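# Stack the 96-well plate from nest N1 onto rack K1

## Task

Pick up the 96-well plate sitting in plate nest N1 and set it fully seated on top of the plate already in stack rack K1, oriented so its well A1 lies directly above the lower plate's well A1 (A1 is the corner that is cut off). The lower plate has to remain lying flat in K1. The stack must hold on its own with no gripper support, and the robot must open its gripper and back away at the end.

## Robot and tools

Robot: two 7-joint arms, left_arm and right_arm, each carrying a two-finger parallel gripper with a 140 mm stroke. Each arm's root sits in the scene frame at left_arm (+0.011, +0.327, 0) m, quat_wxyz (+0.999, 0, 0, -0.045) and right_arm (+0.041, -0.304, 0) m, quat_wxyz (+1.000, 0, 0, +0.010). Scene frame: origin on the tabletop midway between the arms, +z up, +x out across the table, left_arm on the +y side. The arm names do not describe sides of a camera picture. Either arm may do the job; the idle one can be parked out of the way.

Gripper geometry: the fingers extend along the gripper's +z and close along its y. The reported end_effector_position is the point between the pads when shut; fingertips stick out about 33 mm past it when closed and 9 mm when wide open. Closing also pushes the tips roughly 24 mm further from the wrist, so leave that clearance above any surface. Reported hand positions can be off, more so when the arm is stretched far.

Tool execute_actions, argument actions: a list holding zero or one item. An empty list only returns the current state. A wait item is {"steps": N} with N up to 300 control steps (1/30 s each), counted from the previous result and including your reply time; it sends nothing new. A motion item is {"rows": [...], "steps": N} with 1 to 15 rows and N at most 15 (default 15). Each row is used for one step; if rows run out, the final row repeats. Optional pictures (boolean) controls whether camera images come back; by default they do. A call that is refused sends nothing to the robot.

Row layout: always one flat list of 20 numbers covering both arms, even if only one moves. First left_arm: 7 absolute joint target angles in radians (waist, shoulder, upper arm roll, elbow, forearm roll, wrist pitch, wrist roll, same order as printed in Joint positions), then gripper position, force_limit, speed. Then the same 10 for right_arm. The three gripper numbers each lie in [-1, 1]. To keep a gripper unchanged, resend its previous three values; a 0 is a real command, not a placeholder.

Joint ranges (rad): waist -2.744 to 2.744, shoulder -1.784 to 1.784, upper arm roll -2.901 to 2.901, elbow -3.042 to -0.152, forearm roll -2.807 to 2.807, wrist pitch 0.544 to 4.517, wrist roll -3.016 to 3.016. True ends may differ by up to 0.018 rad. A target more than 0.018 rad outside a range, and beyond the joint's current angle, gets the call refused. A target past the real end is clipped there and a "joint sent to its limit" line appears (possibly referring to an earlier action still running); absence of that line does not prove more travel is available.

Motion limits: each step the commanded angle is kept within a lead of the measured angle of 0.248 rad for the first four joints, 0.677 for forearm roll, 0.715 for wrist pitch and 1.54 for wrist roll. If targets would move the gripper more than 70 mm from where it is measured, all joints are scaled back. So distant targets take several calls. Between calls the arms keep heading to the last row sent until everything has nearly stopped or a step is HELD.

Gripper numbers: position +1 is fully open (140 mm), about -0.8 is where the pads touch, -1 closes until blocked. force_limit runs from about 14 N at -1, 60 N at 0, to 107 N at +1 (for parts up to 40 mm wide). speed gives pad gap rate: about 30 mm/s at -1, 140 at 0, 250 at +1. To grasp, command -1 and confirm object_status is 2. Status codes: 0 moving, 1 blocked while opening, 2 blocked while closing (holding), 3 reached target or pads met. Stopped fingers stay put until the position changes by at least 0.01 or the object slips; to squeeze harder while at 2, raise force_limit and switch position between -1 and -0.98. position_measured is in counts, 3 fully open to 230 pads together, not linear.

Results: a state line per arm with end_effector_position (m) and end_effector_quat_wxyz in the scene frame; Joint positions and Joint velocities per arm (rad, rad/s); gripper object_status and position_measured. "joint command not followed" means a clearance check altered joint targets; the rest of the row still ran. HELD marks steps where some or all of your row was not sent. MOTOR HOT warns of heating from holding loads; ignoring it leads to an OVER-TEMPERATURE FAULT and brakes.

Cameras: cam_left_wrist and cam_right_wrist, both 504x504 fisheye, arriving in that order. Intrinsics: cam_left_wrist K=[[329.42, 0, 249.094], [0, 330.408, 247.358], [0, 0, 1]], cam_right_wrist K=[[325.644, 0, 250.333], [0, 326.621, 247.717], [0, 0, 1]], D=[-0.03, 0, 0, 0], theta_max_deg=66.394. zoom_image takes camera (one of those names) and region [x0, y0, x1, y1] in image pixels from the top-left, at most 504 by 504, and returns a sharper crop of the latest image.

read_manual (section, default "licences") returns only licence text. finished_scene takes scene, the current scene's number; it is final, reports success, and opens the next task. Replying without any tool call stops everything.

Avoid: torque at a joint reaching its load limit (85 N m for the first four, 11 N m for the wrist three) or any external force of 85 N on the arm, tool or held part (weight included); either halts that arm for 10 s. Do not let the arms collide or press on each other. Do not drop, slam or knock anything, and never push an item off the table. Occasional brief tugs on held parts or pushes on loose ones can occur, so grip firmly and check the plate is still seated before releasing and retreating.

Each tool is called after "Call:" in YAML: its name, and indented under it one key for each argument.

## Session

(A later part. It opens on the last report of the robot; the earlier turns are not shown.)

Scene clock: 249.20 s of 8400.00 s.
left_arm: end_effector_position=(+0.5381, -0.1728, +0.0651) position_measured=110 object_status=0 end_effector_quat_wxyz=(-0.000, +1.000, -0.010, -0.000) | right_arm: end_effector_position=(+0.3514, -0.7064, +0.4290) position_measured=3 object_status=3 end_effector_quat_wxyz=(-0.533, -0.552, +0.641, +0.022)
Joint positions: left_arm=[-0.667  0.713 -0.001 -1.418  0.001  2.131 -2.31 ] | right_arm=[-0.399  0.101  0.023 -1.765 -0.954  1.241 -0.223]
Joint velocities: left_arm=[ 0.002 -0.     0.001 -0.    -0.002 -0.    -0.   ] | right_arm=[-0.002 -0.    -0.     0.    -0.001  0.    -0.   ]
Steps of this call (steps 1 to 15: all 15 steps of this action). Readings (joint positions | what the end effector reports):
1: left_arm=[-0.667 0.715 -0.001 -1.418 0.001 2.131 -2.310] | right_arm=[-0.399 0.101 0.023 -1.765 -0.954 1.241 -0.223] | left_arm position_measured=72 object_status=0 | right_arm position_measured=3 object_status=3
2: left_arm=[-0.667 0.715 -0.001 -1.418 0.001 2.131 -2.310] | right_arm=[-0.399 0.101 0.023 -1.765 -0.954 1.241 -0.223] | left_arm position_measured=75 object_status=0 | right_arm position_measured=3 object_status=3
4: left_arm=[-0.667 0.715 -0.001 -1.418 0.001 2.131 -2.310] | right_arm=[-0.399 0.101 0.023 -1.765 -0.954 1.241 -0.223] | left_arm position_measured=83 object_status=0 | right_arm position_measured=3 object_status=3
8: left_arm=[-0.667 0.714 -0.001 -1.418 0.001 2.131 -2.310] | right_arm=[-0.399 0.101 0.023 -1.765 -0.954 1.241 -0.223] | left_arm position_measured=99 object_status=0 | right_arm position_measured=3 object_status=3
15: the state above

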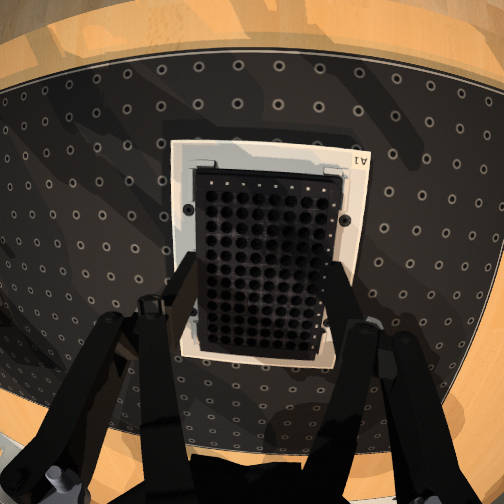

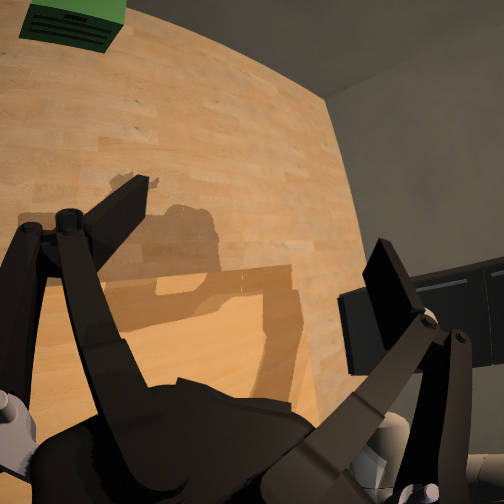

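Call:
execute_actions:
  actions:
    - {"rows":[[-0.6662,0.7115,0,-1.4175,0.002,2.1300,-2.310,-1,0,-0.6,-0.4,0.1,0.025,-1.765,-0.954,1.24,-0.223,1,0,0],[-0.6662,0.7093,0,-1.4160,0.001,2.1285,-2.310,-1,0,-0.6,-0.4,0.1,0.025,-1.765,-0.954,1.24,-0.223,1,0,0],[-0.6662,0.7065,0,-1.4148,0.001,2.1245,-2.310,-1,0,-0.6,-0.4,0.1,0.025,-1.765,-0.954,1.24,-0.223,1,0,0],[-0.6662,0.7029,0,-1.4132,0.001,2.1154,-2.310,-1,0,-0.6,-0.4,0.1,0.025,-1.765,-0.954,1.24,-0.223,1,0,0],[-0.6662,0.6986,0,-1.4112,0.001,2.1060,-2.310,-1,0,-0.6,-0.4,0.1,0.025,-1.765,-0.954,1.24,-0.223,1,0,0],[-0.6662,0.6936,0,-1.4088,0.001,2.0950,-2.310,-1,0,-0.6,-0.4,0.1,0.025,-1.765,-0.954,1.24,-0.223,1,0,0],[-0.6662,0.6880,0,-1.4060,0.001,2.0835,-2.310,-1,0,-0.6,-0.4,0.1,0.025,-1.765,-0.954,1.24,-0.223,1,0,0],[-0.6658,0.6820,0,-1.4030,0.001,2.0709,-2.310,-1,0,-0.6,-0.4,0.1,0.025,-1.765,-0.954,1.24,-0.223,1,0,0],[-0.6651,0.6744,0,-1.4015,0.001,2.0575,-2.310,-1,0,-0.6,-0.4,0.1,0.025,-1.765,-0.954,1.24,-0.223,1,0,0],[-0.6628,0.6647,0,-1.4030,0.001,2.0450,-2.309,-1,0,-0.6,-0.4,0.1,0.025,-1.765,-0.954,1.24,-0.223,1,0,0],[-0.6593,0.6530,0,-1.4073,0.001,2.0345,-2.302,-1,0,-0.6,-0.4,0.1,0.025,-1.765,-0.954,1.24,-0.223,1,0,0],[-0.6544,0.6395,0,-1.4136,0.001,2.0270,-2.2878,-1,0,-0.6,-0.4,0.1,0.025,-1.765,-0.954,1.24,-0.223,1,0,0],[-0.6483,0.6241,0,-1.4215,0.001,2.0210,-2.2711,-1,0,-0.6,-0.4,0.1,0.025,-1.765,-0.954,1.24,-0.223,1,0,0],[-0.6410,0.6075,0,-1.4312,0.001,2.0154,-2.2539,-1,0,-0.6,-0.4,0.1,0.025,-1.765,-0.954,1.24,-0.223,1,0,0],[-0.6326,0.5894,0,-1.4429,0.001,2.0101,-2.2364,-1,0,-0.6,-0.4,0.1,0.025,-1.765,-0.954,1.24,-0.223,1,0,0]],"steps":15}
  pictures: false

Call:
execute_actions:
  actions:
    - {"rows":[[-0.6232,0.5701,0,-1.4564,0.001,2.0055,-2.2186,-1,0,-0.6,-0.4,0.1,0.025,-1.765,-0.954,1.24,-0.223,1,0,0],[-0.6129,0.5498,0,-1.4714,0.001,2.0013,-2.2007,-1,0,-0.6,-0.4,0.1,0.025,-1.765,-0.954,1.24,-0.223,1,0,0],[-0.6017,0.5288,0,-1.4877,0.001,1.9979,-2.1828,-1,0,-0.6,-0.4,0.1,0.025,-1.765,-0.954,1.24,-0.223,1,0,0],[-0.5897,0.5072,0,-1.5053,0.001,1.9950,-2.1650,-1,0,-0.6,-0.4,0.1,0.025,-1.765,-0.954,1.24,-0.223,1,0,0],[-0.5770,0.4849,0,-1.5242,0.001,1.9929,-2.1475,-1,0,-0.6,-0.4,0.1,0.025,-1.765,-0.954,1.24,-0.223,1,0,0],[-0.5636,0.4624,0,-1.5438,0.001,1.9916,-2.1303,-1,0,-0.6,-0.4,0.1,0.025,-1.765,-0.954,1.24,-0.223,1,0,0],[-0.5496,0.4398,0,-1.5643,0.001,1.9908,-2.1136,-1,0,-0.6,-0.4,0.1,0.025,-1.765,-0.954,1.24,-0.223,1,0,0],[-0.5352,0.4171,0,-1.5857,0.001,1.9907,-2.0974,-1,0,-0.6,-0.4,0.1,0.025,-1.765,-0.954,1.24,-0.223,1,0,0],[-0.5203,0.3944,0,-1.6081,0.001,1.9920,-2.0820,-1,0,-0.6,-0.4,0.1,0.025,-1.765,-0.954,1.24,-0.223,1,0,0],[-0.5050,0.3717,0,-1.6316,0.001,1.9952,-2.0674,-1,0,-0.6,-0.4,0.1,0.025,-1.765,-0.954,1.24,-0.223,1,0,0],[-0.4894,0.3495,0,-1.6558,0.001,2.0005,-2.0537,-1,0,-0.6,-0.4,0.1,0.025,-1.765,-0.954,1.24,-0.223,1,0,0],[-0.4737,0.3277,0,-1.6807,0.001,2.0075,-2.0411,-1,0,-0.6,-0.4,0.1,0.025,-1.765,-0.954,1.24,-0.223,1,0,0],[-0.4577,0.3063,0,-1.7063,0.001,2.0157,-2.0296,-1,0,-0.6,-0.4,0.1,0.025,-1.765,-0.954,1.24,-0.223,1,0,0],[-0.4418,0.2860,0,-1.7328,0.001,2.0248,-2.0194,-1,0,-0.6,-0.4,0.1,0.025,-1.765,-0.954,1.24,-0.223,1,0,0],[-0.4258,0.2662,0,-1.7596,0.001,2.0352,-2.0106,-1,0,-0.6,-0.4,0.1,0.025,-1.765,-0.954,1.24,-0.223,1,0,0]],"steps":15}
  pictures: false

Call:
execute_actions:
  actions:
    - {"rows":[[-0.4098,0.2469,0,-1.7865,0.001,2.0465,-2.0034,-1,0,-0.6,-0.4,0.1,0.025,-1.765,-0.954,1.24,-0.223,1,0,0],[-0.3941,0.2282,0,-1.8132,0.001,2.0578,-1.9978,-1,0,-0.6,-0.4,0.1,0.025,-1.765,-0.954,1.24,-0.223,1,0,0],[-0.3785,0.2098,0,-1.8387,0.001,2.0677,-1.9940,-1,0,-0.6,-0.4,0.1,0.025,-1.765,-0.954,1.24,-0.223,1,0,0],[-0.3632,0.1919,0,-1.8633,0.001,2.0758,-1.9920,-1,0,-0.6,-0.4,0.1,0.025,-1.765,-0.954,1.24,-0.223,1,0,0],[-0.3483,0.1745,0,-1.8871,0.001,2.0820,-1.9920,-1,0,-0.6,-0.4,0.1,0.025,-1.765,-0.954,1.24,-0.223,1,0,0],[-0.3339,0.1578,0,-1.9098,0.001,2.0870,-1.9942,-1,0,-0.6,-0.4,0.1,0.025,-1.765,-0.954,1.24,-0.223,1,0,0],[-0.3199,0.1416,0,-1.9317,0.001,2.0918,-1.9985,-1,0,-0.6,-0.4,0.1,0.025,-1.765,-0.954,1.24,-0.223,1,0,0],[-0.3065,0.1261,0,-1.9522,0.001,2.0963,-2.0052,-1,0,-0.6,-0.4,0.1,0.025,-1.765,-0.954,1.24,-0.223,1,0,0],[-0.2938,0.1115,0,-1.9715,0.001,2.1000,-2.0143,-1,0,-0.6,-0.4,0.1,0.025,-1.765,-0.954,1.24,-0.223,1,0,0],[-0.2818,0.0977,0,-1.9895,0.001,2.1031,-2.0261,-1,0,-0.6,-0.4,0.1,0.025,-1.765,-0.954,1.24,-0.223,1,0,0],[-0.2706,0.0849,0,-2.0061,0.001,2.1058,-2.0380,-1,0,-0.6,-0.4,0.1,0.025,-1.765,-0.954,1.24,-0.223,1,0,0],[-0.2603,0.0732,0,-2.0211,0.001,2.1080,-2.0405,-1,0,-0.6,-0.4,0.1,0.025,-1.765,-0.954,1.24,-0.223,1,0,0],[-0.2509,0.0626,0,-2.0347,0.001,2.1099,-2.0405,-1,0,-0.6,-0.4,0.1,0.025,-1.765,-0.954,1.24,-0.223,1,0,0],[-0.2425,0.0532,0,-2.0468,0.001,2.1113,-2.0405,-1,0,-0.6,-0.4,0.1,0.025,-1.765,-0.954,1.24,-0.223,1,0,0],[-0.2352,0.0451,0,-2.0570,0.001,2.1125,-2.0405,-1,0,-0.6,-0.4,0.1,0.025,-1.765,-0.954,1.24,-0.223,1,0,0]],"steps":15}
  pictures: false

Call:
execute_actions:
  actions:
    - {"rows":[[-0.2291,0.0383,0,-2.0657,0.001,2.1133,-2.0405,-1,0,-0.6,-0.4,0.1,0.025,-1.765,-0.954,1.24,-0.223,1,0,0],[-0.2242,0.0328,0,-2.0726,0.001,2.1137,-2.0405,-1,0,-0.6,-0.4,0.1,0.025,-1.765,-0.954,1.24,-0.223,1,0,0],[-0.2207,0.0287,0,-2.0778,0.001,2.1137,-2.0405,-1,0,-0.6,-0.4,0.1,0.025,-1.765,-0.954,1.24,-0.223,1,0,0],[-0.2184,0.0262,0,-2.0811,0.001,2.1135,-2.0405,-1,0,-0.6,-0.4,0.1,0.025,-1.765,-0.954,1.24,-0.223,1,0,0],[-0.2177,0.0254,0,-2.0822,0.001,2.1130,-2.0405,-1,0,-0.6,-0.4,0.1,0.025,-1.765,-0.954,1.24,-0.223,1,0,0],[-0.2177,0.0254,0,-2.0822,0.001,2.1120,-2.0405,-1,0,-0.6,-0.4,0.1,0.025,-1.765,-0.954,1.24,-0.223,1,0,0],[-0.2177,0.0254,0,-2.0822,0.001,2.1105,-2.0405,-1,0,-0.6,-0.4,0.1,0.025,-1.765,-0.954,1.24,-0.223,1,0,0],[-0.2177,0.0254,0,-2.0822,0.001,2.1098,-2.0405,-1,0,-0.6,-0.4,0.1,0.025,-1.765,-0.954,1.24,-0.223,1,0,0]],"steps":15}
  pictures: false

Scene clock: 369.70 s of 8400.00 s.
left_arm: end_effector_position=(+0.5377, -0.1600, +0.1157) position_measured=110 object_status=2 end_effector_quat_wxyz=(-0.002, +1.000, -0.011, -0.002) | right_arm: end_effector_position=(+0.3514, -0.7064, +0.4290) position_measured=3 object_status=3 end_effector_quat_wxyz=(-0.533, -0.552, +0.641, +0.022)
Joint positions: left_arm=[-0.653  0.629 -0.002 -1.425  0.001  2.048 -2.296] | right_arm=[-0.399  0.101  0.023 -1.765 -0.954  1.241 -0.223]
Joint velocities: left_arm=[ 0.166 -0.467  0.001 -0.219 -0.    -0.227  0.171] | right_arm=[ 0.     0.     0.    -0.001 -0.    -0.    -0.   ]
Steps of this call (steps 1 to 15: the robot went on to your last target; steps 16 to 90: nothing new was sent; then 117.00 s passed at rest; steps 91 to 105: all 15 steps of this action). Readings (joint positions | what the end effector reports):
91: left_arm=[-0.667 0.713 -0.001 -1.418 0.001 2.131 -2.310] | right_arm=[-0.399 0.101 0.023 -1.765 -0.954 1.241 -0.223] | left_arm position_measured=110 object_status=2 | right_arm position_measured=3 object_status=3
92: left_arm=[-0.667 0.713 -0.001 -1.418 0.001 2.131 -2.310] | right_arm=[-0.399 0.101 0.023 -1.765 -0.954 1.241 -0.223] | left_arm position_measured=110 object_status=2 | right_arm position_measured=3 object_status=3
94: left_arm=[-0.667 0.712 -0.001 -1.418 0.001 2.128 -2.310] | right_arm=[-0.399 0.101 0.023 -1.765 -0.954 1.241 -0.223] | left_arm position_measured=110 object_status=2 | right_arm position_measured=3 object_status=3
98: left_arm=[-0.667 0.699 -0.001 -1.413 0.001 2.107 -2.310] | right_arm=[-0.399 0.101 0.023 -1.765 -0.954 1.241 -0.223] | left_arm position_measured=110 object_status=2 | right_arm position_measured=3 object_status=3
105: the state above

Scene clock: 370.20 s of 8400.00 s.
left_arm: end_effector_position=(+0.5616, -0.0131, +0.2020) position_measured=110 object_status=2 end_effector_quat_wxyz=(+0.001, +1.000, +0.001, +0.002) | right_arm: end_effector_position=(+0.3514, -0.7064, +0.4290) position_measured=3 object_status=3 end_effector_quat_wxyz=(-0.533, -0.552, +0.641, +0.022)
Joint positions: left_arm=[-0.462  0.311 -0.    -1.699  0.001  2.013 -2.126] | right_arm=[-0.399  0.101  0.023 -1.765 -0.954  1.241 -0.223]
Joint velocities: left_arm=[ 0.471 -0.624  0.023 -0.741  0.002  0.099  0.357] | right_arm=[-0.    -0.     0.002  0.002 -0.001 -0.     0.   ]
Steps of this call (steps 1 to 15: all 15 steps of this action). Readings (joint positions | what the end effector reports):
1: left_arm=[-0.647 0.612 -0.003 -1.434 0.001 2.041 -2.289] | right_arm=[-0.399 0.101 0.023 -1.765 -0.954 1.241 -0.223] | left_arm position_measured=110 object_status=2 | right_arm position_measured=3 object_status=3
2: left_arm=[-0.639 0.594 -0.003 -1.445 0.001 2.035 -2.281] | right_arm=[-0.399 0.101 0.023 -1.765 -0.954 1.241 -0.223] | left_arm position_measured=110 object_status=2 | right_arm position_measured=3 object_status=3
4: left_arm=[-0.619 0.555 -0.003 -1.471 0.001 2.023 -2.262] | right_arm=[-0.399 0.101 0.023 -1.765 -0.954 1.241 -0.223] | left_arm position_measured=110 object_status=2 | right_arm position_measured=3 object_status=3
8: left_arm=[-0.569 0.467 -0.003 -1.540 0.001 2.008 -2.215] | right_arm=[-0.399 0.101 0.023 -1.765 -0.954 1.241 -0.223] | left_arm position_measured=110 object_status=2 | right_arm position_measured=3 object_status=3
15: the state above

Scene clock: 370.70 s of 8400.00 s.
left_arm: end_effector_position=(+0.5440, +0.1365, +0.2034) position_measured=110 object_status=2 end_effector_quat_wxyz=(-0.000, +0.998, +0.067, +0.000) | right_arm: end_effector_position=(+0.3514, -0.7064, +0.4290) position_measured=3 object_status=3 end_effector_quat_wxyz=(-0.533, -0.552, +0.641, +0.022)
Joint positions: left_arm=[-0.255  0.069  0.002 -2.026  0.001  2.095 -2.048] | right_arm=[-0.399  0.101  0.023 -1.765 -0.954  1.241 -0.223]
Joint velocities: left_arm=[ 0.269 -0.309  0.005 -0.387 -0.     0.075  0.001] | right_arm=[ 0.001 -0.001  0.     0.001 -0.002 -0.     0.   ]
Steps of this call (steps 1 to 15: all 15 steps of this action). Readings (joint positions | what the end effector reports):
1: left_arm=[-0.446 0.290 -0.000 -1.725 0.001 2.018 -2.114] | right_arm=[-0.399 0.101 0.023 -1.765 -0.954 1.241 -0.223] | left_arm position_measured=110 object_status=2 | right_arm position_measured=3 object_status=3
2: left_arm=[-0.430 0.270 0.000 -1.751 0.001 2.025 -2.103] | right_arm=[-0.399 0.101 0.023 -1.765 -0.954 1.241 -0.223] | left_arm position_measured=110 object_status=2 | right_arm position_measured=3 object_status=3
4: left_arm=[-0.398 0.232 0.001 -1.803 0.001 2.039 -2.083] | right_arm=[-0.399 0.101 0.023 -1.765 -0.954 1.241 -0.223] | left_arm position_measured=110 object_status=2 | right_arm position_measured=3 object_status=3
8: left_arm=[-0.338 0.164 0.001 -1.900 0.001 2.065 -2.055] | right_arm=[-0.399 0.101 0.023 -1.765 -0.954 1.241 -0.223] | left_arm position_measured=110 object_status=2 | right_arm position_measured=3 object_status=3
15: the state above

Scene clock: 371.20 s of 8400.00 s.
left_arm: end_effector_position=(+0.5360, +0.1597, +0.2025) position_measured=110 object_status=2 end_effector_quat_wxyz=(-0.001, +0.996, +0.084, -0.000) | right_arm: end_effector_position=(+0.3514, -0.7064, +0.4290) position_measured=3 object_status=3 end_effector_quat_wxyz=(-0.533, -0.552, +0.641, +0.022)
Joint positions: left_arm=[-0.219  0.027  0.002 -2.08   0.001  2.106 -2.048] | right_arm=[-0.399  0.101  0.024 -1.765 -0.954  1.241 -0.223]
Joint velocities: left_arm=[ 0.001  0.001 -0.001 -0.002 -0.001  0.002 -0.   ] | right_arm=[ 0.001  0.001 -0.    -0.001  0.     0.001 -0.001]
Steps of this call (steps 1 to 15: all 15 steps of this action). Readings (joint positions | what the end effector reports):
1: left_arm=[-0.246 0.059 0.002 -2.038 0.001 2.098 -2.048] | right_arm=[-0.399 0.101 0.023 -1.765 -0.954 1.241 -0.223] | left_arm position_measured=110 object_status=2 | right_arm position_measured=3 object_status=3
2: left_arm=[-0.239 0.051 0.002 -2.049 0.001 2.100 -2.048] | right_arm=[-0.399 0.101 0.023 -1.765 -0.954 1.241 -0.223] | left_arm position_measured=110 object_status=2 | right_arm position_measured=3 object_status=3
4: left_arm=[-0.227 0.038 0.002 -2.065 0.001 2.103 -2.048] | right_arm=[-0.399 0.101 0.023 -1.765 -0.954 1.241 -0.223] | left_arm position_measured=110 object_status=2 | right_arm position_measured=3 object_status=3
8: left_arm=[-0.219 0.028 0.002 -2.077 0.001 2.106 -2.048] | right_arm=[-0.399 0.101 0.023 -1.765 -0.954 1.241 -0.223] | left_arm position_measured=110 object_status=2 | right_arm position_measured=3 object_status=3
15: the state above

Call:
execute_actions:
  actions: []

Scene clock: 401.07 s of 8400.00 s.
left_arm: end_effector_position=(+0.5360, +0.1596, +0.2025) position_measured=110 object_status=2 end_effector_quat_wxyz=(-0.001, +0.996, +0.084, -0.000) | right_arm: end_effector_position=(+0.3514, -0.7064, +0.4290) position_measured=3 object_status=3 end_effector_quat_wxyz=(-0.533, -0.552, +0.641, +0.022)
Joint positions: left_arm=[-0.219  0.027  0.001 -2.081  0.001  2.107 -2.048] | right_arm=[-0.399  0.101  0.024 -1.765 -0.954  1.241 -0.223]
Joint velocities: left_arm=[-0.001 -0.     0.001  0.001  0.001  0.     0.   ] | right_arm=[-0.     0.    -0.     0.    -0.001 -0.     0.   ]
Steps of this call (steps 1 to 15: the robot went on to your last target; steps 16 to 90: nothing new was sent; then 26.87 s passed at rest). Readings (joint positions | what the end effector reports):
1: left_arm=[-0.219 0.027 0.002 -2.080 0.001 2.106 -2.048] | right_arm=[-0.399 0.101 0.024 -1.765 -0.954 1.241 -0.223] | left_arm position_measured=110 object_status=2 | right_arm position_measured=3 object_status=3
2: left_arm=[-0.219 0.027 0.002 -2.081 0.001 2.107 -2.048] | right_arm=[-0.399 0.101 0.024 -1.765 -0.954 1.241 -0.223] | left_arm position_measured=110 object_status=2 | right_arm position_measured=3 object_status=3
4: left_arm=[-0.219 0.027 0.002 -2.081 0.001 2.107 -2.048] | right_arm=[-0.399 0.101 0.024 -1.765 -0.954 1.241 -0.223] | left_arm position_measured=110 object_status=2 | right_arm position_measured=3 object_status=3
8: left_arm=[-0.219 0.027 0.002 -2.081 0.001 2.107 -2.048] | right_arm=[-0.399 0.101 0.024 -1.765 -0.954 1.241 -0.223] | left_arm position_measured=110 object_status=2 | right_arm position_measured=3 object_status=3
90: the state above
All arms were judged still, so your last target was given up. Only a new action makes them travel on or press farther. Fingers that are still opening or closing keep moving.

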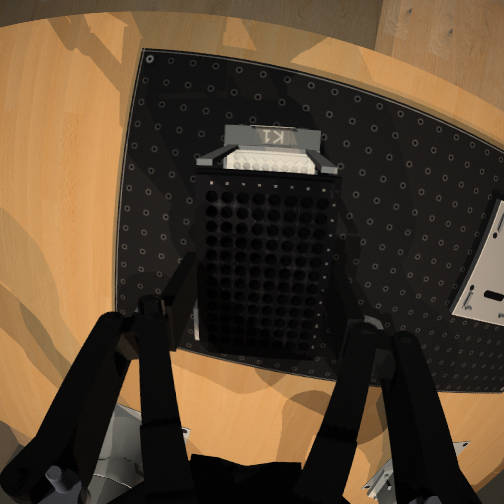

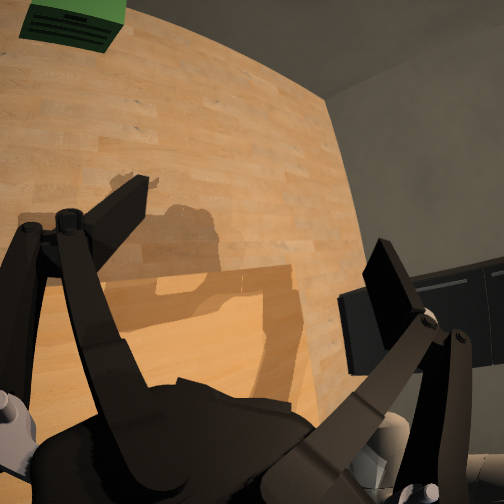

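Call:
zoom_image:
  camera: "cam_left_wrist"
  region: [180, 115, 360, 215]

Call:
zoom_image:
  camera: "cam_left_wrist"
  region: [175, 280, 345, 380]

Region (180, 115, 360, 215) of cam_left_wrist's 504x504 image, scaled by 2.800, with more detail than that image has.

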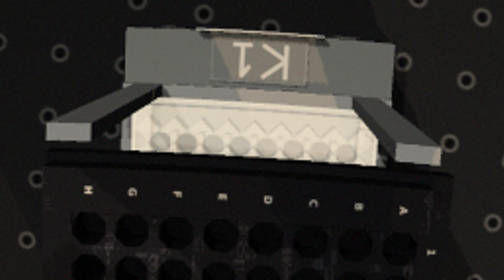

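Region (175, 280, 345, 380) of cam_left_wrist's 504x504 image, scaled by 2.965, with more detail than that image has; it fills the top 296 rows of this view, and the rest is white.

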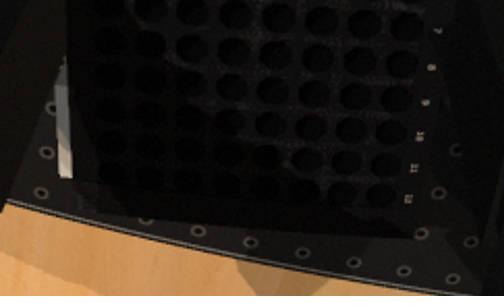

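Call:
zoom_image:
  camera: "cam_left_wrist"
  region: [185, 145, 245, 195]

Call:
zoom_image:
  camera: "cam_left_wrist"
  region: [295, 150, 355, 200]

Call:
zoom_image:
  camera: "cam_left_wrist"
  region: [180, 290, 240, 360]

Region (185, 145, 245, 195) of cam_left_wrist's 504x504 image, scaled by 8.400, with more detail than that image has.

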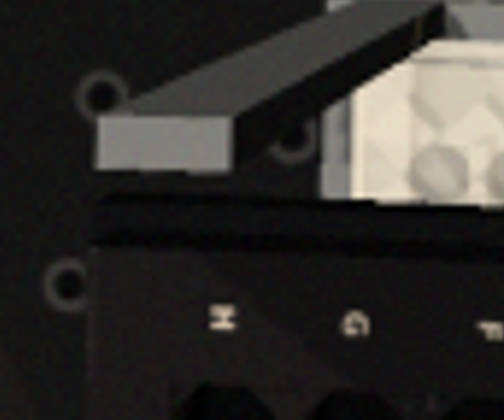

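Region (295, 150, 355, 200) of cam_left_wrist's 504x504 image, scaled by 8.400, with more detail than that image has.

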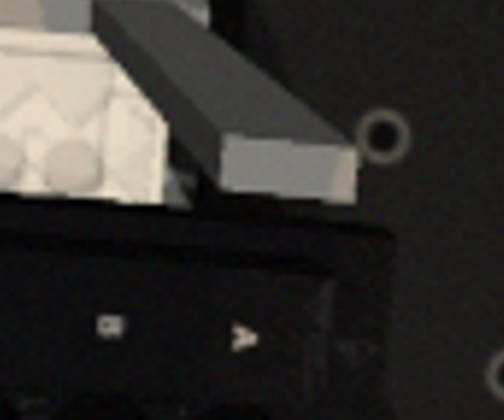

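Region (180, 290, 240, 360) of cam_left_wrist's 504x504 image, scaled by 7.200, with more detail than that image has; it fills the left 432 columns of this view, and the rest is white.

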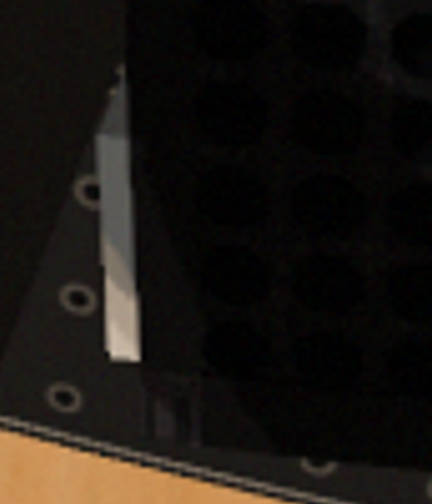

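Call:
execute_actions:
  actions:
    - {"rows":[[-0.2174,0.0254,0,-2.0829,0.001,2.1125,-2.0340,-1,0,-0.6,-0.4,0.1,0.025,-1.765,-0.954,1.24,-0.223,1,0,0],[-0.2170,0.0254,0,-2.0838,0.001,2.1140,-2.0340,-1,0,-0.6,-0.4,0.1,0.025,-1.765,-0.954,1.24,-0.223,1,0,0],[-0.2166,0.0254,0,-2.0848,0.001,2.1154,-2.0340,-1,0,-0.6,-0.4,0.1,0.025,-1.765,-0.954,1.24,-0.223,1,0,0],[-0.2162,0.0254,0,-2.0858,0.001,2.1165,-2.0345,-1,0,-0.6,-0.4,0.1,0.025,-1.765,-0.954,1.24,-0.223,1,0,0],[-0.2158,0.0254,0,-2.0867,0.001,2.1165,-2.0350,-1,0,-0.6,-0.4,0.1,0.025,-1.765,-0.954,1.24,-0.223,1,0,0],[-0.2155,0.0254,0,-2.0874,0.001,2.1160,-2.0360,-1,0,-0.6,-0.4,0.1,0.025,-1.765,-0.954,1.24,-0.223,1,0,0],[-0.2153,0.0254,0,-2.0878,0.001,2.1154,-2.0370,-1,0,-0.6,-0.4,0.1,0.025,-1.765,-0.954,1.24,-0.223,1,0,0]],"steps":15}

Call:
zoom_image:
  camera: "cam_left_wrist"
  region: [185, 145, 245, 195]

Call:
zoom_image:
  camera: "cam_left_wrist"
  region: [295, 150, 355, 200]

Call:
zoom_image:
  camera: "cam_left_wrist"
  region: [180, 290, 340, 370]

Scene clock: 515.87 s of 8400.00 s.
left_arm: end_effector_position=(+0.5356, +0.1608, +0.2006) position_measured=110 object_status=2 end_effector_quat_wxyz=(-0.001, +0.997, +0.083, -0.000) | right_arm: end_effector_position=(+0.3514, -0.7064, +0.4290) position_measured=3 object_status=3 end_effector_quat_wxyz=(-0.533, -0.552, +0.641, +0.022)
Joint positions: left_arm=[-0.217  0.027  0.001 -2.086  0.001  2.112 -2.045] | right_arm=[-0.399  0.101  0.024 -1.765 -0.954  1.241 -0.223]
Joint velocities: left_arm=[ 0.001 -0.001  0.     0.    -0.     0.002  0.001] | right_arm=[ 0.     0.    -0.001 -0.     0.002  0.    -0.001]
Steps of this call (steps 1 to 90: nothing new was sent; then 111.30 s passed at rest; steps 91 to 105: all 15 steps of this action). Readings (joint positions | what the end effector reports):
91: left_arm=[-0.219 0.027 0.001 -2.081 0.001 2.107 -2.047] | right_arm=[-0.399 0.101 0.024 -1.765 -0.954 1.241 -0.223] | left_arm position_measured=110 object_status=2 | right_arm position_measured=3 object_status=3
92: left_arm=[-0.219 0.027 0.001 -2.081 0.001 2.108 -2.047] | right_arm=[-0.399 0.101 0.024 -1.765 -0.954 1.241 -0.223] | left_arm position_measured=110 object_status=2 | right_arm position_measured=3 object_status=3
94: left_arm=[-0.219 0.027 0.001 -2.082 0.001 2.110 -2.046] | right_arm=[-0.399 0.101 0.024 -1.765 -0.954 1.241 -0.223] | left_arm position_measured=110 object_status=2 | right_arm position_measured=3 object_status=3
98: left_arm=[-0.218 0.027 0.001 -2.085 0.001 2.111 -2.045] | right_arm=[-0.399 0.101 0.024 -1.765 -0.954 1.241 -0.223] | left_arm position_measured=110 object_status=2 | right_arm position_measured=3 object_status=3
105: the state above

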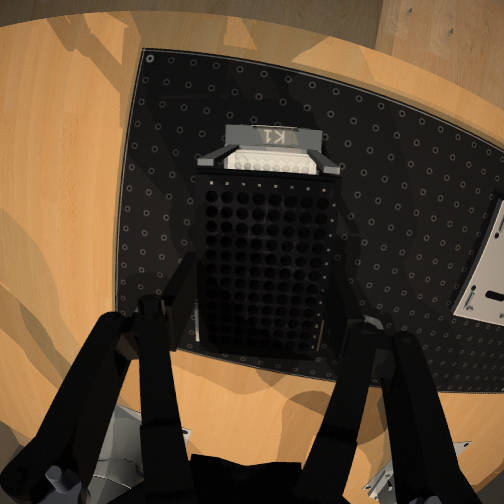

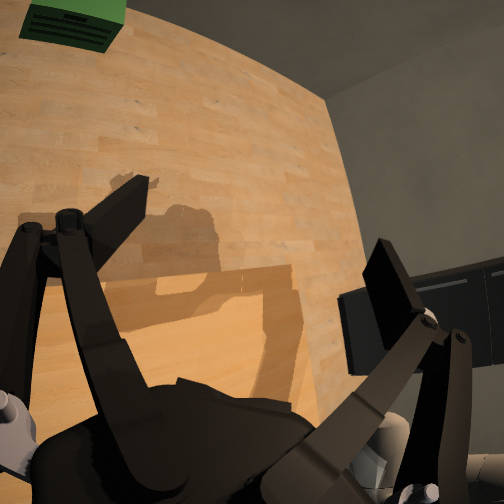

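Region (185, 145, 245, 195) of cam_left_wrist's 504x504 image, scaled by 8.400, with more detail than that image has.

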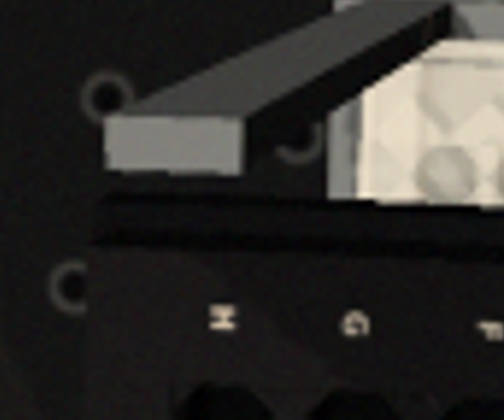

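Region (295, 150, 355, 200) of cam_left_wrist's 504x504 image, scaled by 8.400, with more detail than that image has.

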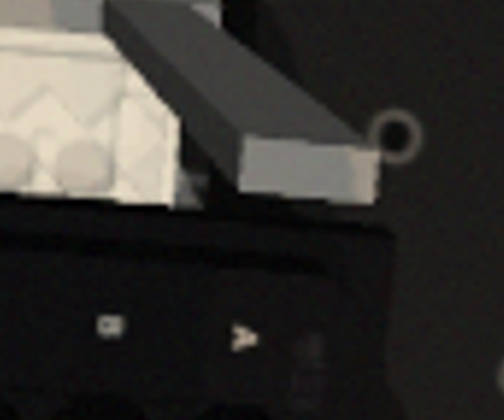

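Region (180, 290, 340, 370) of cam_left_wrist's 504x504 image, scaled by 3.150, with more detail than that image has.

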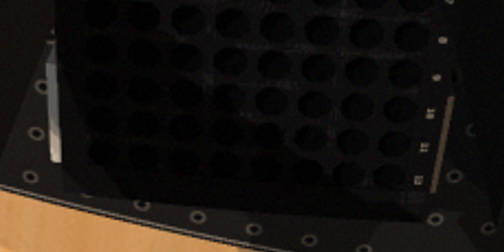

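Call:
zoom_image:
  camera: "cam_left_wrist"
  region: [180, 300, 230, 360]

Call:
zoom_image:
  camera: "cam_left_wrist"
  region: [295, 305, 345, 365]

Region (180, 300, 230, 360) of cam_left_wrist's 504x504 image, scaled by 8.400, with more detail than that image has.

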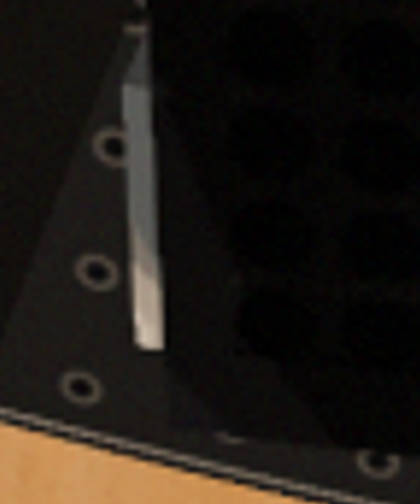

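Region (295, 305, 345, 365) of cam_left_wrist's 504x504 image, scaled by 8.400, with more detail than that image has.

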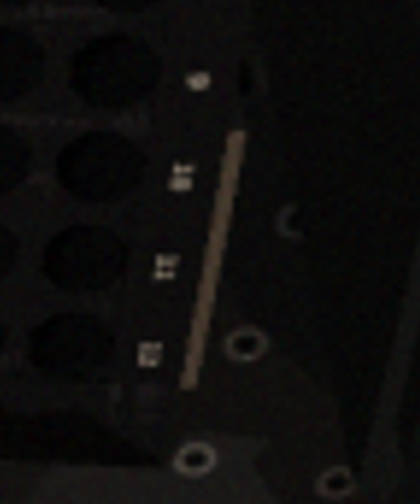

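Call:
execute_actions:
  actions:
    - {"rows":[[-0.2150,0.02789,0,-2.0879,0.001,2.1160,-2.0370,-1,0,-0.6,-0.4,0.1,0.025,-1.765,-0.954,1.24,-0.223,1,0,0],[-0.2147,0.02814,0,-2.08818,0.001,2.1162,-2.0370,-1,0,-0.6,-0.4,0.1,0.025,-1.765,-0.954,1.24,-0.223,1,0,0],[-0.2144,0.02853,0,-2.08863,0.001,2.1169,-2.0370,-1,0,-0.6,-0.4,0.1,0.025,-1.765,-0.954,1.24,-0.223,1,0,0],[-0.2141,0.02905,0,-2.08921,0.001,2.1188,-2.0370,-1,0,-0.6,-0.4,0.1,0.025,-1.765,-0.954,1.24,-0.223,1,0,0],[-0.2141,0.02968,0,-2.08993,0.001,2.1209,-2.0370,-1,0,-0.6,-0.4,0.1,0.025,-1.765,-0.954,1.24,-0.223,1,0,0],[-0.2141,0.03040,0,-2.09074,0.001,2.1232,-2.0370,-1,0,-0.6,-0.4,0.1,0.025,-1.765,-0.954,1.24,-0.223,1,0,0],[-0.2141,0.03120,0,-2.09163,0.001,2.1255,-2.0370,-1,0,-0.6,-0.4,0.1,0.025,-1.765,-0.954,1.24,-0.223,1,0,0],[-0.2141,0.03204,0,-2.09259,0.001,2.1279,-2.0370,-1,0,-0.6,-0.4,0.1,0.025,-1.765,-0.954,1.24,-0.223,1,0,0],[-0.2141,0.03292,0,-2.09358,0.001,2.1302,-2.0370,-1,0,-0.6,-0.4,0.1,0.025,-1.765,-0.954,1.24,-0.223,1,0,0],[-0.2141,0.03383,0,-2.0946,0.001,2.1325,-2.0370,-1,0,-0.6,-0.4,0.1,0.025,-1.765,-0.954,1.24,-0.223,1,0,0],[-0.2141,0.03473,0,-2.09562,0.001,2.1347,-2.0370,-1,0,-0.6,-0.4,0.1,0.025,-1.765,-0.954,1.24,-0.223,1,0,0],[-0.2141,0.03561,0,-2.09661,0.001,2.1367,-2.0370,-1,0,-0.6,-0.4,0.1,0.025,-1.765,-0.954,1.24,-0.223,1,0,0],[-0.2141,0.03646,0,-2.09757,0.001,2.1386,-2.0370,-1,0,-0.6,-0.4,0.1,0.025,-1.765,-0.954,1.24,-0.223,1,0,0],[-0.2141,0.03725,0,-2.09846,0.001,2.1402,-2.0370,-1,0,-0.6,-0.4,0.1,0.025,-1.765,-0.954,1.24,-0.223,1,0,0],[-0.2141,0.03797,0,-2.09928,0.001,2.1416,-2.0370,-1,0,-0.6,-0.4,0.1,0.025,-1.765,-0.954,1.24,-0.223,1,0,0]],"steps":15}
  pictures: false

Call:
execute_actions:
  actions:
    - {"rows":[[-0.2141,0.03860,0,-2.09999,0.001,2.14279,-2.0370,-1,0,-0.6,-0.4,0.1,0.025,-1.765,-0.954,1.24,-0.223,1,0,0],[-0.2141,0.03912,0,-2.10057,0.001,2.14366,-2.0370,-1,0,-0.6,-0.4,0.1,0.025,-1.765,-0.954,1.24,-0.223,1,0,0],[-0.2141,0.03951,0,-2.10102,0.001,2.14418,-2.0370,-1,0,-0.6,-0.4,0.1,0.025,-1.765,-0.954,1.24,-0.223,1,0,0],[-0.2141,0.03976,0,-2.1013,0.001,2.14430,-2.0370,-1,0,-0.6,-0.4,0.1,0.025,-1.765,-0.954,1.24,-0.223,1,0,0],[-0.2141,0.03985,0,-2.1014,0.001,2.14399,-2.0370,-1,0,-0.6,-0.4,0.1,0.025,-1.765,-0.954,1.24,-0.223,1,0,0],[-0.2141,0.03985,0,-2.1014,0.001,2.1432,-2.0370,-1,0,-0.6,-0.4,0.1,0.025,-1.765,-0.954,1.24,-0.223,1,0,0],[-0.2141,0.03985,0,-2.1014,0.001,2.1419,-2.0370,-1,0,-0.6,-0.4,0.1,0.025,-1.765,-0.954,1.24,-0.223,1,0,0],[-0.2141,0.03985,0,-2.1014,0.001,2.14105,-2.0370,-1,0,-0.6,-0.4,0.1,0.025,-1.765,-0.954,1.24,-0.223,1,0,0]],"steps":12}

Call:
zoom_image:
  camera: "cam_left_wrist"
  region: [185, 145, 245, 195]

Call:
zoom_image:
  camera: "cam_left_wrist"
  region: [295, 150, 355, 200]

Call:
zoom_image:
  camera: "cam_left_wrist"
  region: [180, 300, 230, 360]

Call:
zoom_image:
  camera: "cam_left_wrist"
  region: [295, 305, 345, 365]

Scene clock: 636.37 s of 8400.00 s.
left_arm: end_effector_position=(+0.5363, +0.1615, +0.1934) position_measured=110 object_status=2 end_effector_quat_wxyz=(-0.000, +0.996, +0.084, -0.000) | right_arm: end_effector_position=(+0.3514, -0.7064, +0.4290) position_measured=3 object_status=3 end_effector_quat_wxyz=(-0.533, -0.552, +0.641, +0.022)
Joint positions: left_arm=[-0.215  0.035  0.001 -2.096  0.001  2.13  -2.044] | right_arm=[-0.399  0.101  0.024 -1.765 -0.954  1.241 -0.223]
Joint velocities: left_arm=[ 0.001  0.028 -0.001 -0.029  0.     0.05  -0.001] | right_arm=[ 0.    -0.     0.     0.002 -0.002 -0.     0.   ]
Steps of this call (steps 1 to 15: the robot went on to your last target; steps 16 to 90: nothing new was sent; then 117.00 s passed at rest; steps 91 to 105: all 15 steps of this action). Readings (joint positions | what the end effector reports):
91: left_arm=[-0.217 0.027 0.001 -2.086 0.001 2.113 -2.044] | right_arm=[-0.399 0.101 0.024 -1.765 -0.954 1.241 -0.223] | left_arm position_measured=110 object_status=2 | right_arm position_measured=3 object_status=3
92: left_arm=[-0.217 0.027 0.001 -2.086 0.001 2.113 -2.044] | right_arm=[-0.399 0.101 0.024 -1.765 -0.954 1.241 -0.223] | left_arm position_measured=110 object_status=2 | right_arm position_measured=3 object_status=3
94: left_arm=[-0.217 0.027 0.001 -2.087 0.001 2.113 -2.044] | right_arm=[-0.399 0.101 0.024 -1.765 -0.954 1.241 -0.223] | left_arm position_measured=110 object_status=2 | right_arm position_measured=3 object_status=3
98: left_arm=[-0.216 0.029 0.001 -2.089 0.001 2.118 -2.044] | right_arm=[-0.399 0.101 0.024 -1.765 -0.954 1.241 -0.223] | left_arm position_measured=110 object_status=2 | right_arm position_measured=3 object_status=3
105: the state above

Scene clock: 636.77 s of 8400.00 s.
left_arm: end_effector_position=(+0.5362, +0.1615, +0.1898) position_measured=110 object_status=2 end_effector_quat_wxyz=(-0.001, +0.996, +0.084, -0.000) | right_arm: end_effector_position=(+0.3514, -0.7064, +0.4290) position_measured=3 object_status=3 end_effector_quat_wxyz=(-0.533, -0.552, +0.641, +0.022)
Joint positions: left_arm=[-0.215  0.039  0.001 -2.1    0.001  2.138 -2.044] | right_arm=[-0.399  0.101  0.024 -1.765 -0.954  1.241 -0.223]
Joint velocities: left_arm=[ 0.     0.001  0.     0.001  0.     0.001 -0.   ] | right_arm=[-0.    -0.     0.001  0.     0.     0.    -0.001]
Steps of this call (steps 1 to 12: all 12 steps of this action). Readings (joint positions | what the end effector reports):
1: left_arm=[-0.215 0.036 0.001 -2.096 0.001 2.132 -2.044] | right_arm=[-0.399 0.101 0.024 -1.765 -0.954 1.241 -0.223] | left_arm position_measured=110 object_status=2 | right_arm position_measured=3 object_status=3
2: left_arm=[-0.215 0.037 0.001 -2.097 0.001 2.133 -2.044] | right_arm=[-0.399 0.101 0.024 -1.765 -0.954 1.241 -0.223] | left_arm position_measured=110 object_status=2 | right_arm position_measured=3 object_status=3
4: left_arm=[-0.215 0.038 0.001 -2.099 0.001 2.136 -2.044] | right_arm=[-0.399 0.101 0.024 -1.765 -0.954 1.241 -0.223] | left_arm position_measured=110 object_status=2 | right_arm position_measured=3 object_status=3
8: left_arm=[-0.215 0.039 0.001 -2.100 0.001 2.138 -2.044] | right_arm=[-0.399 0.101 0.024 -1.765 -0.954 1.241 -0.223] | left_arm position_measured=110 object_status=2 | right_arm position_measured=3 object_status=3
12: the state above

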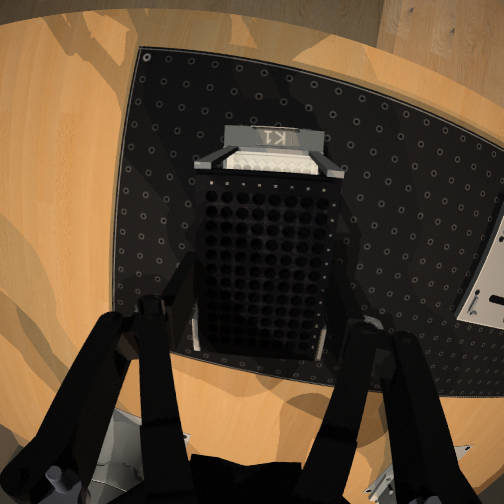

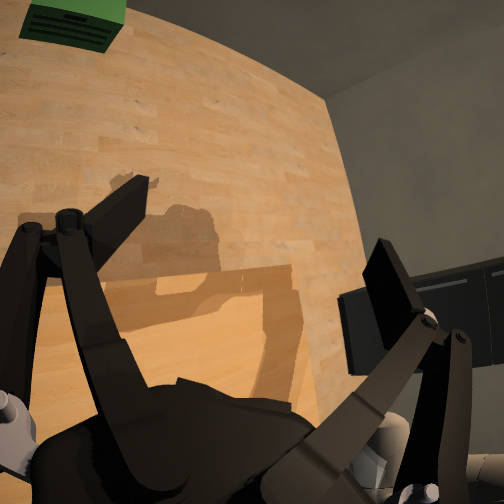

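Region (185, 145, 245, 195) of cam_left_wrist's 504x504 image, scaled by 8.400, with more detail than that image has.

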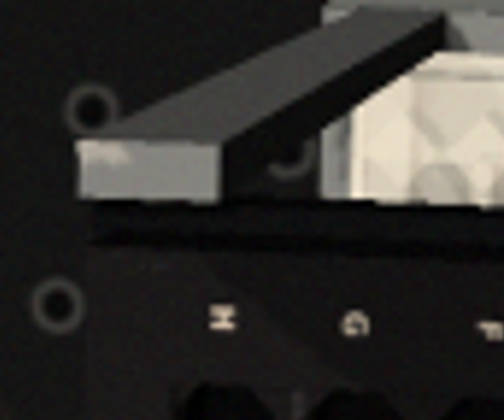

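Region (295, 150, 355, 200) of cam_left_wrist's 504x504 image, scaled by 8.400, with more detail than that image has.

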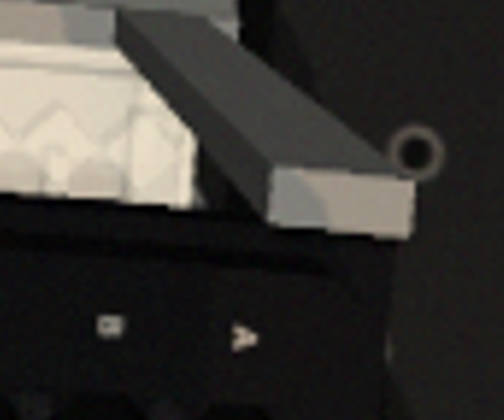

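Region (180, 300, 230, 360) of cam_left_wrist's 504x504 image, scaled by 8.400, with more detail than that image has.

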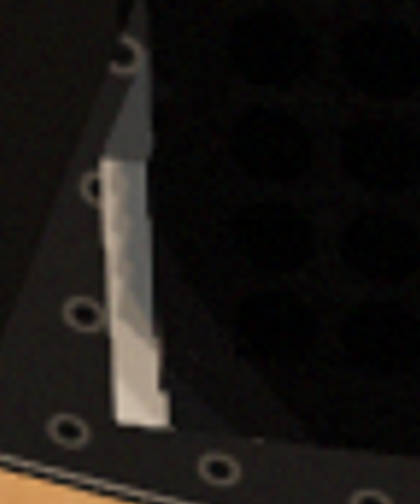

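Region (295, 305, 345, 365) of cam_left_wrist's 504x504 image, scaled by 8.400, with more detail than that image has.

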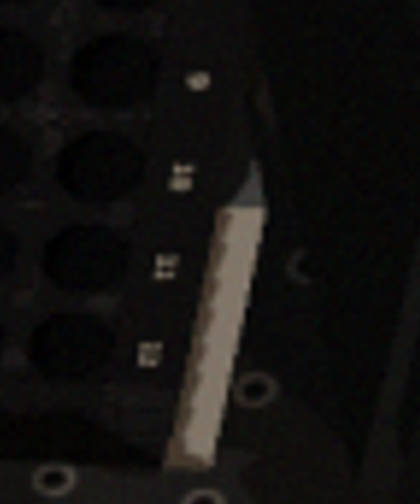

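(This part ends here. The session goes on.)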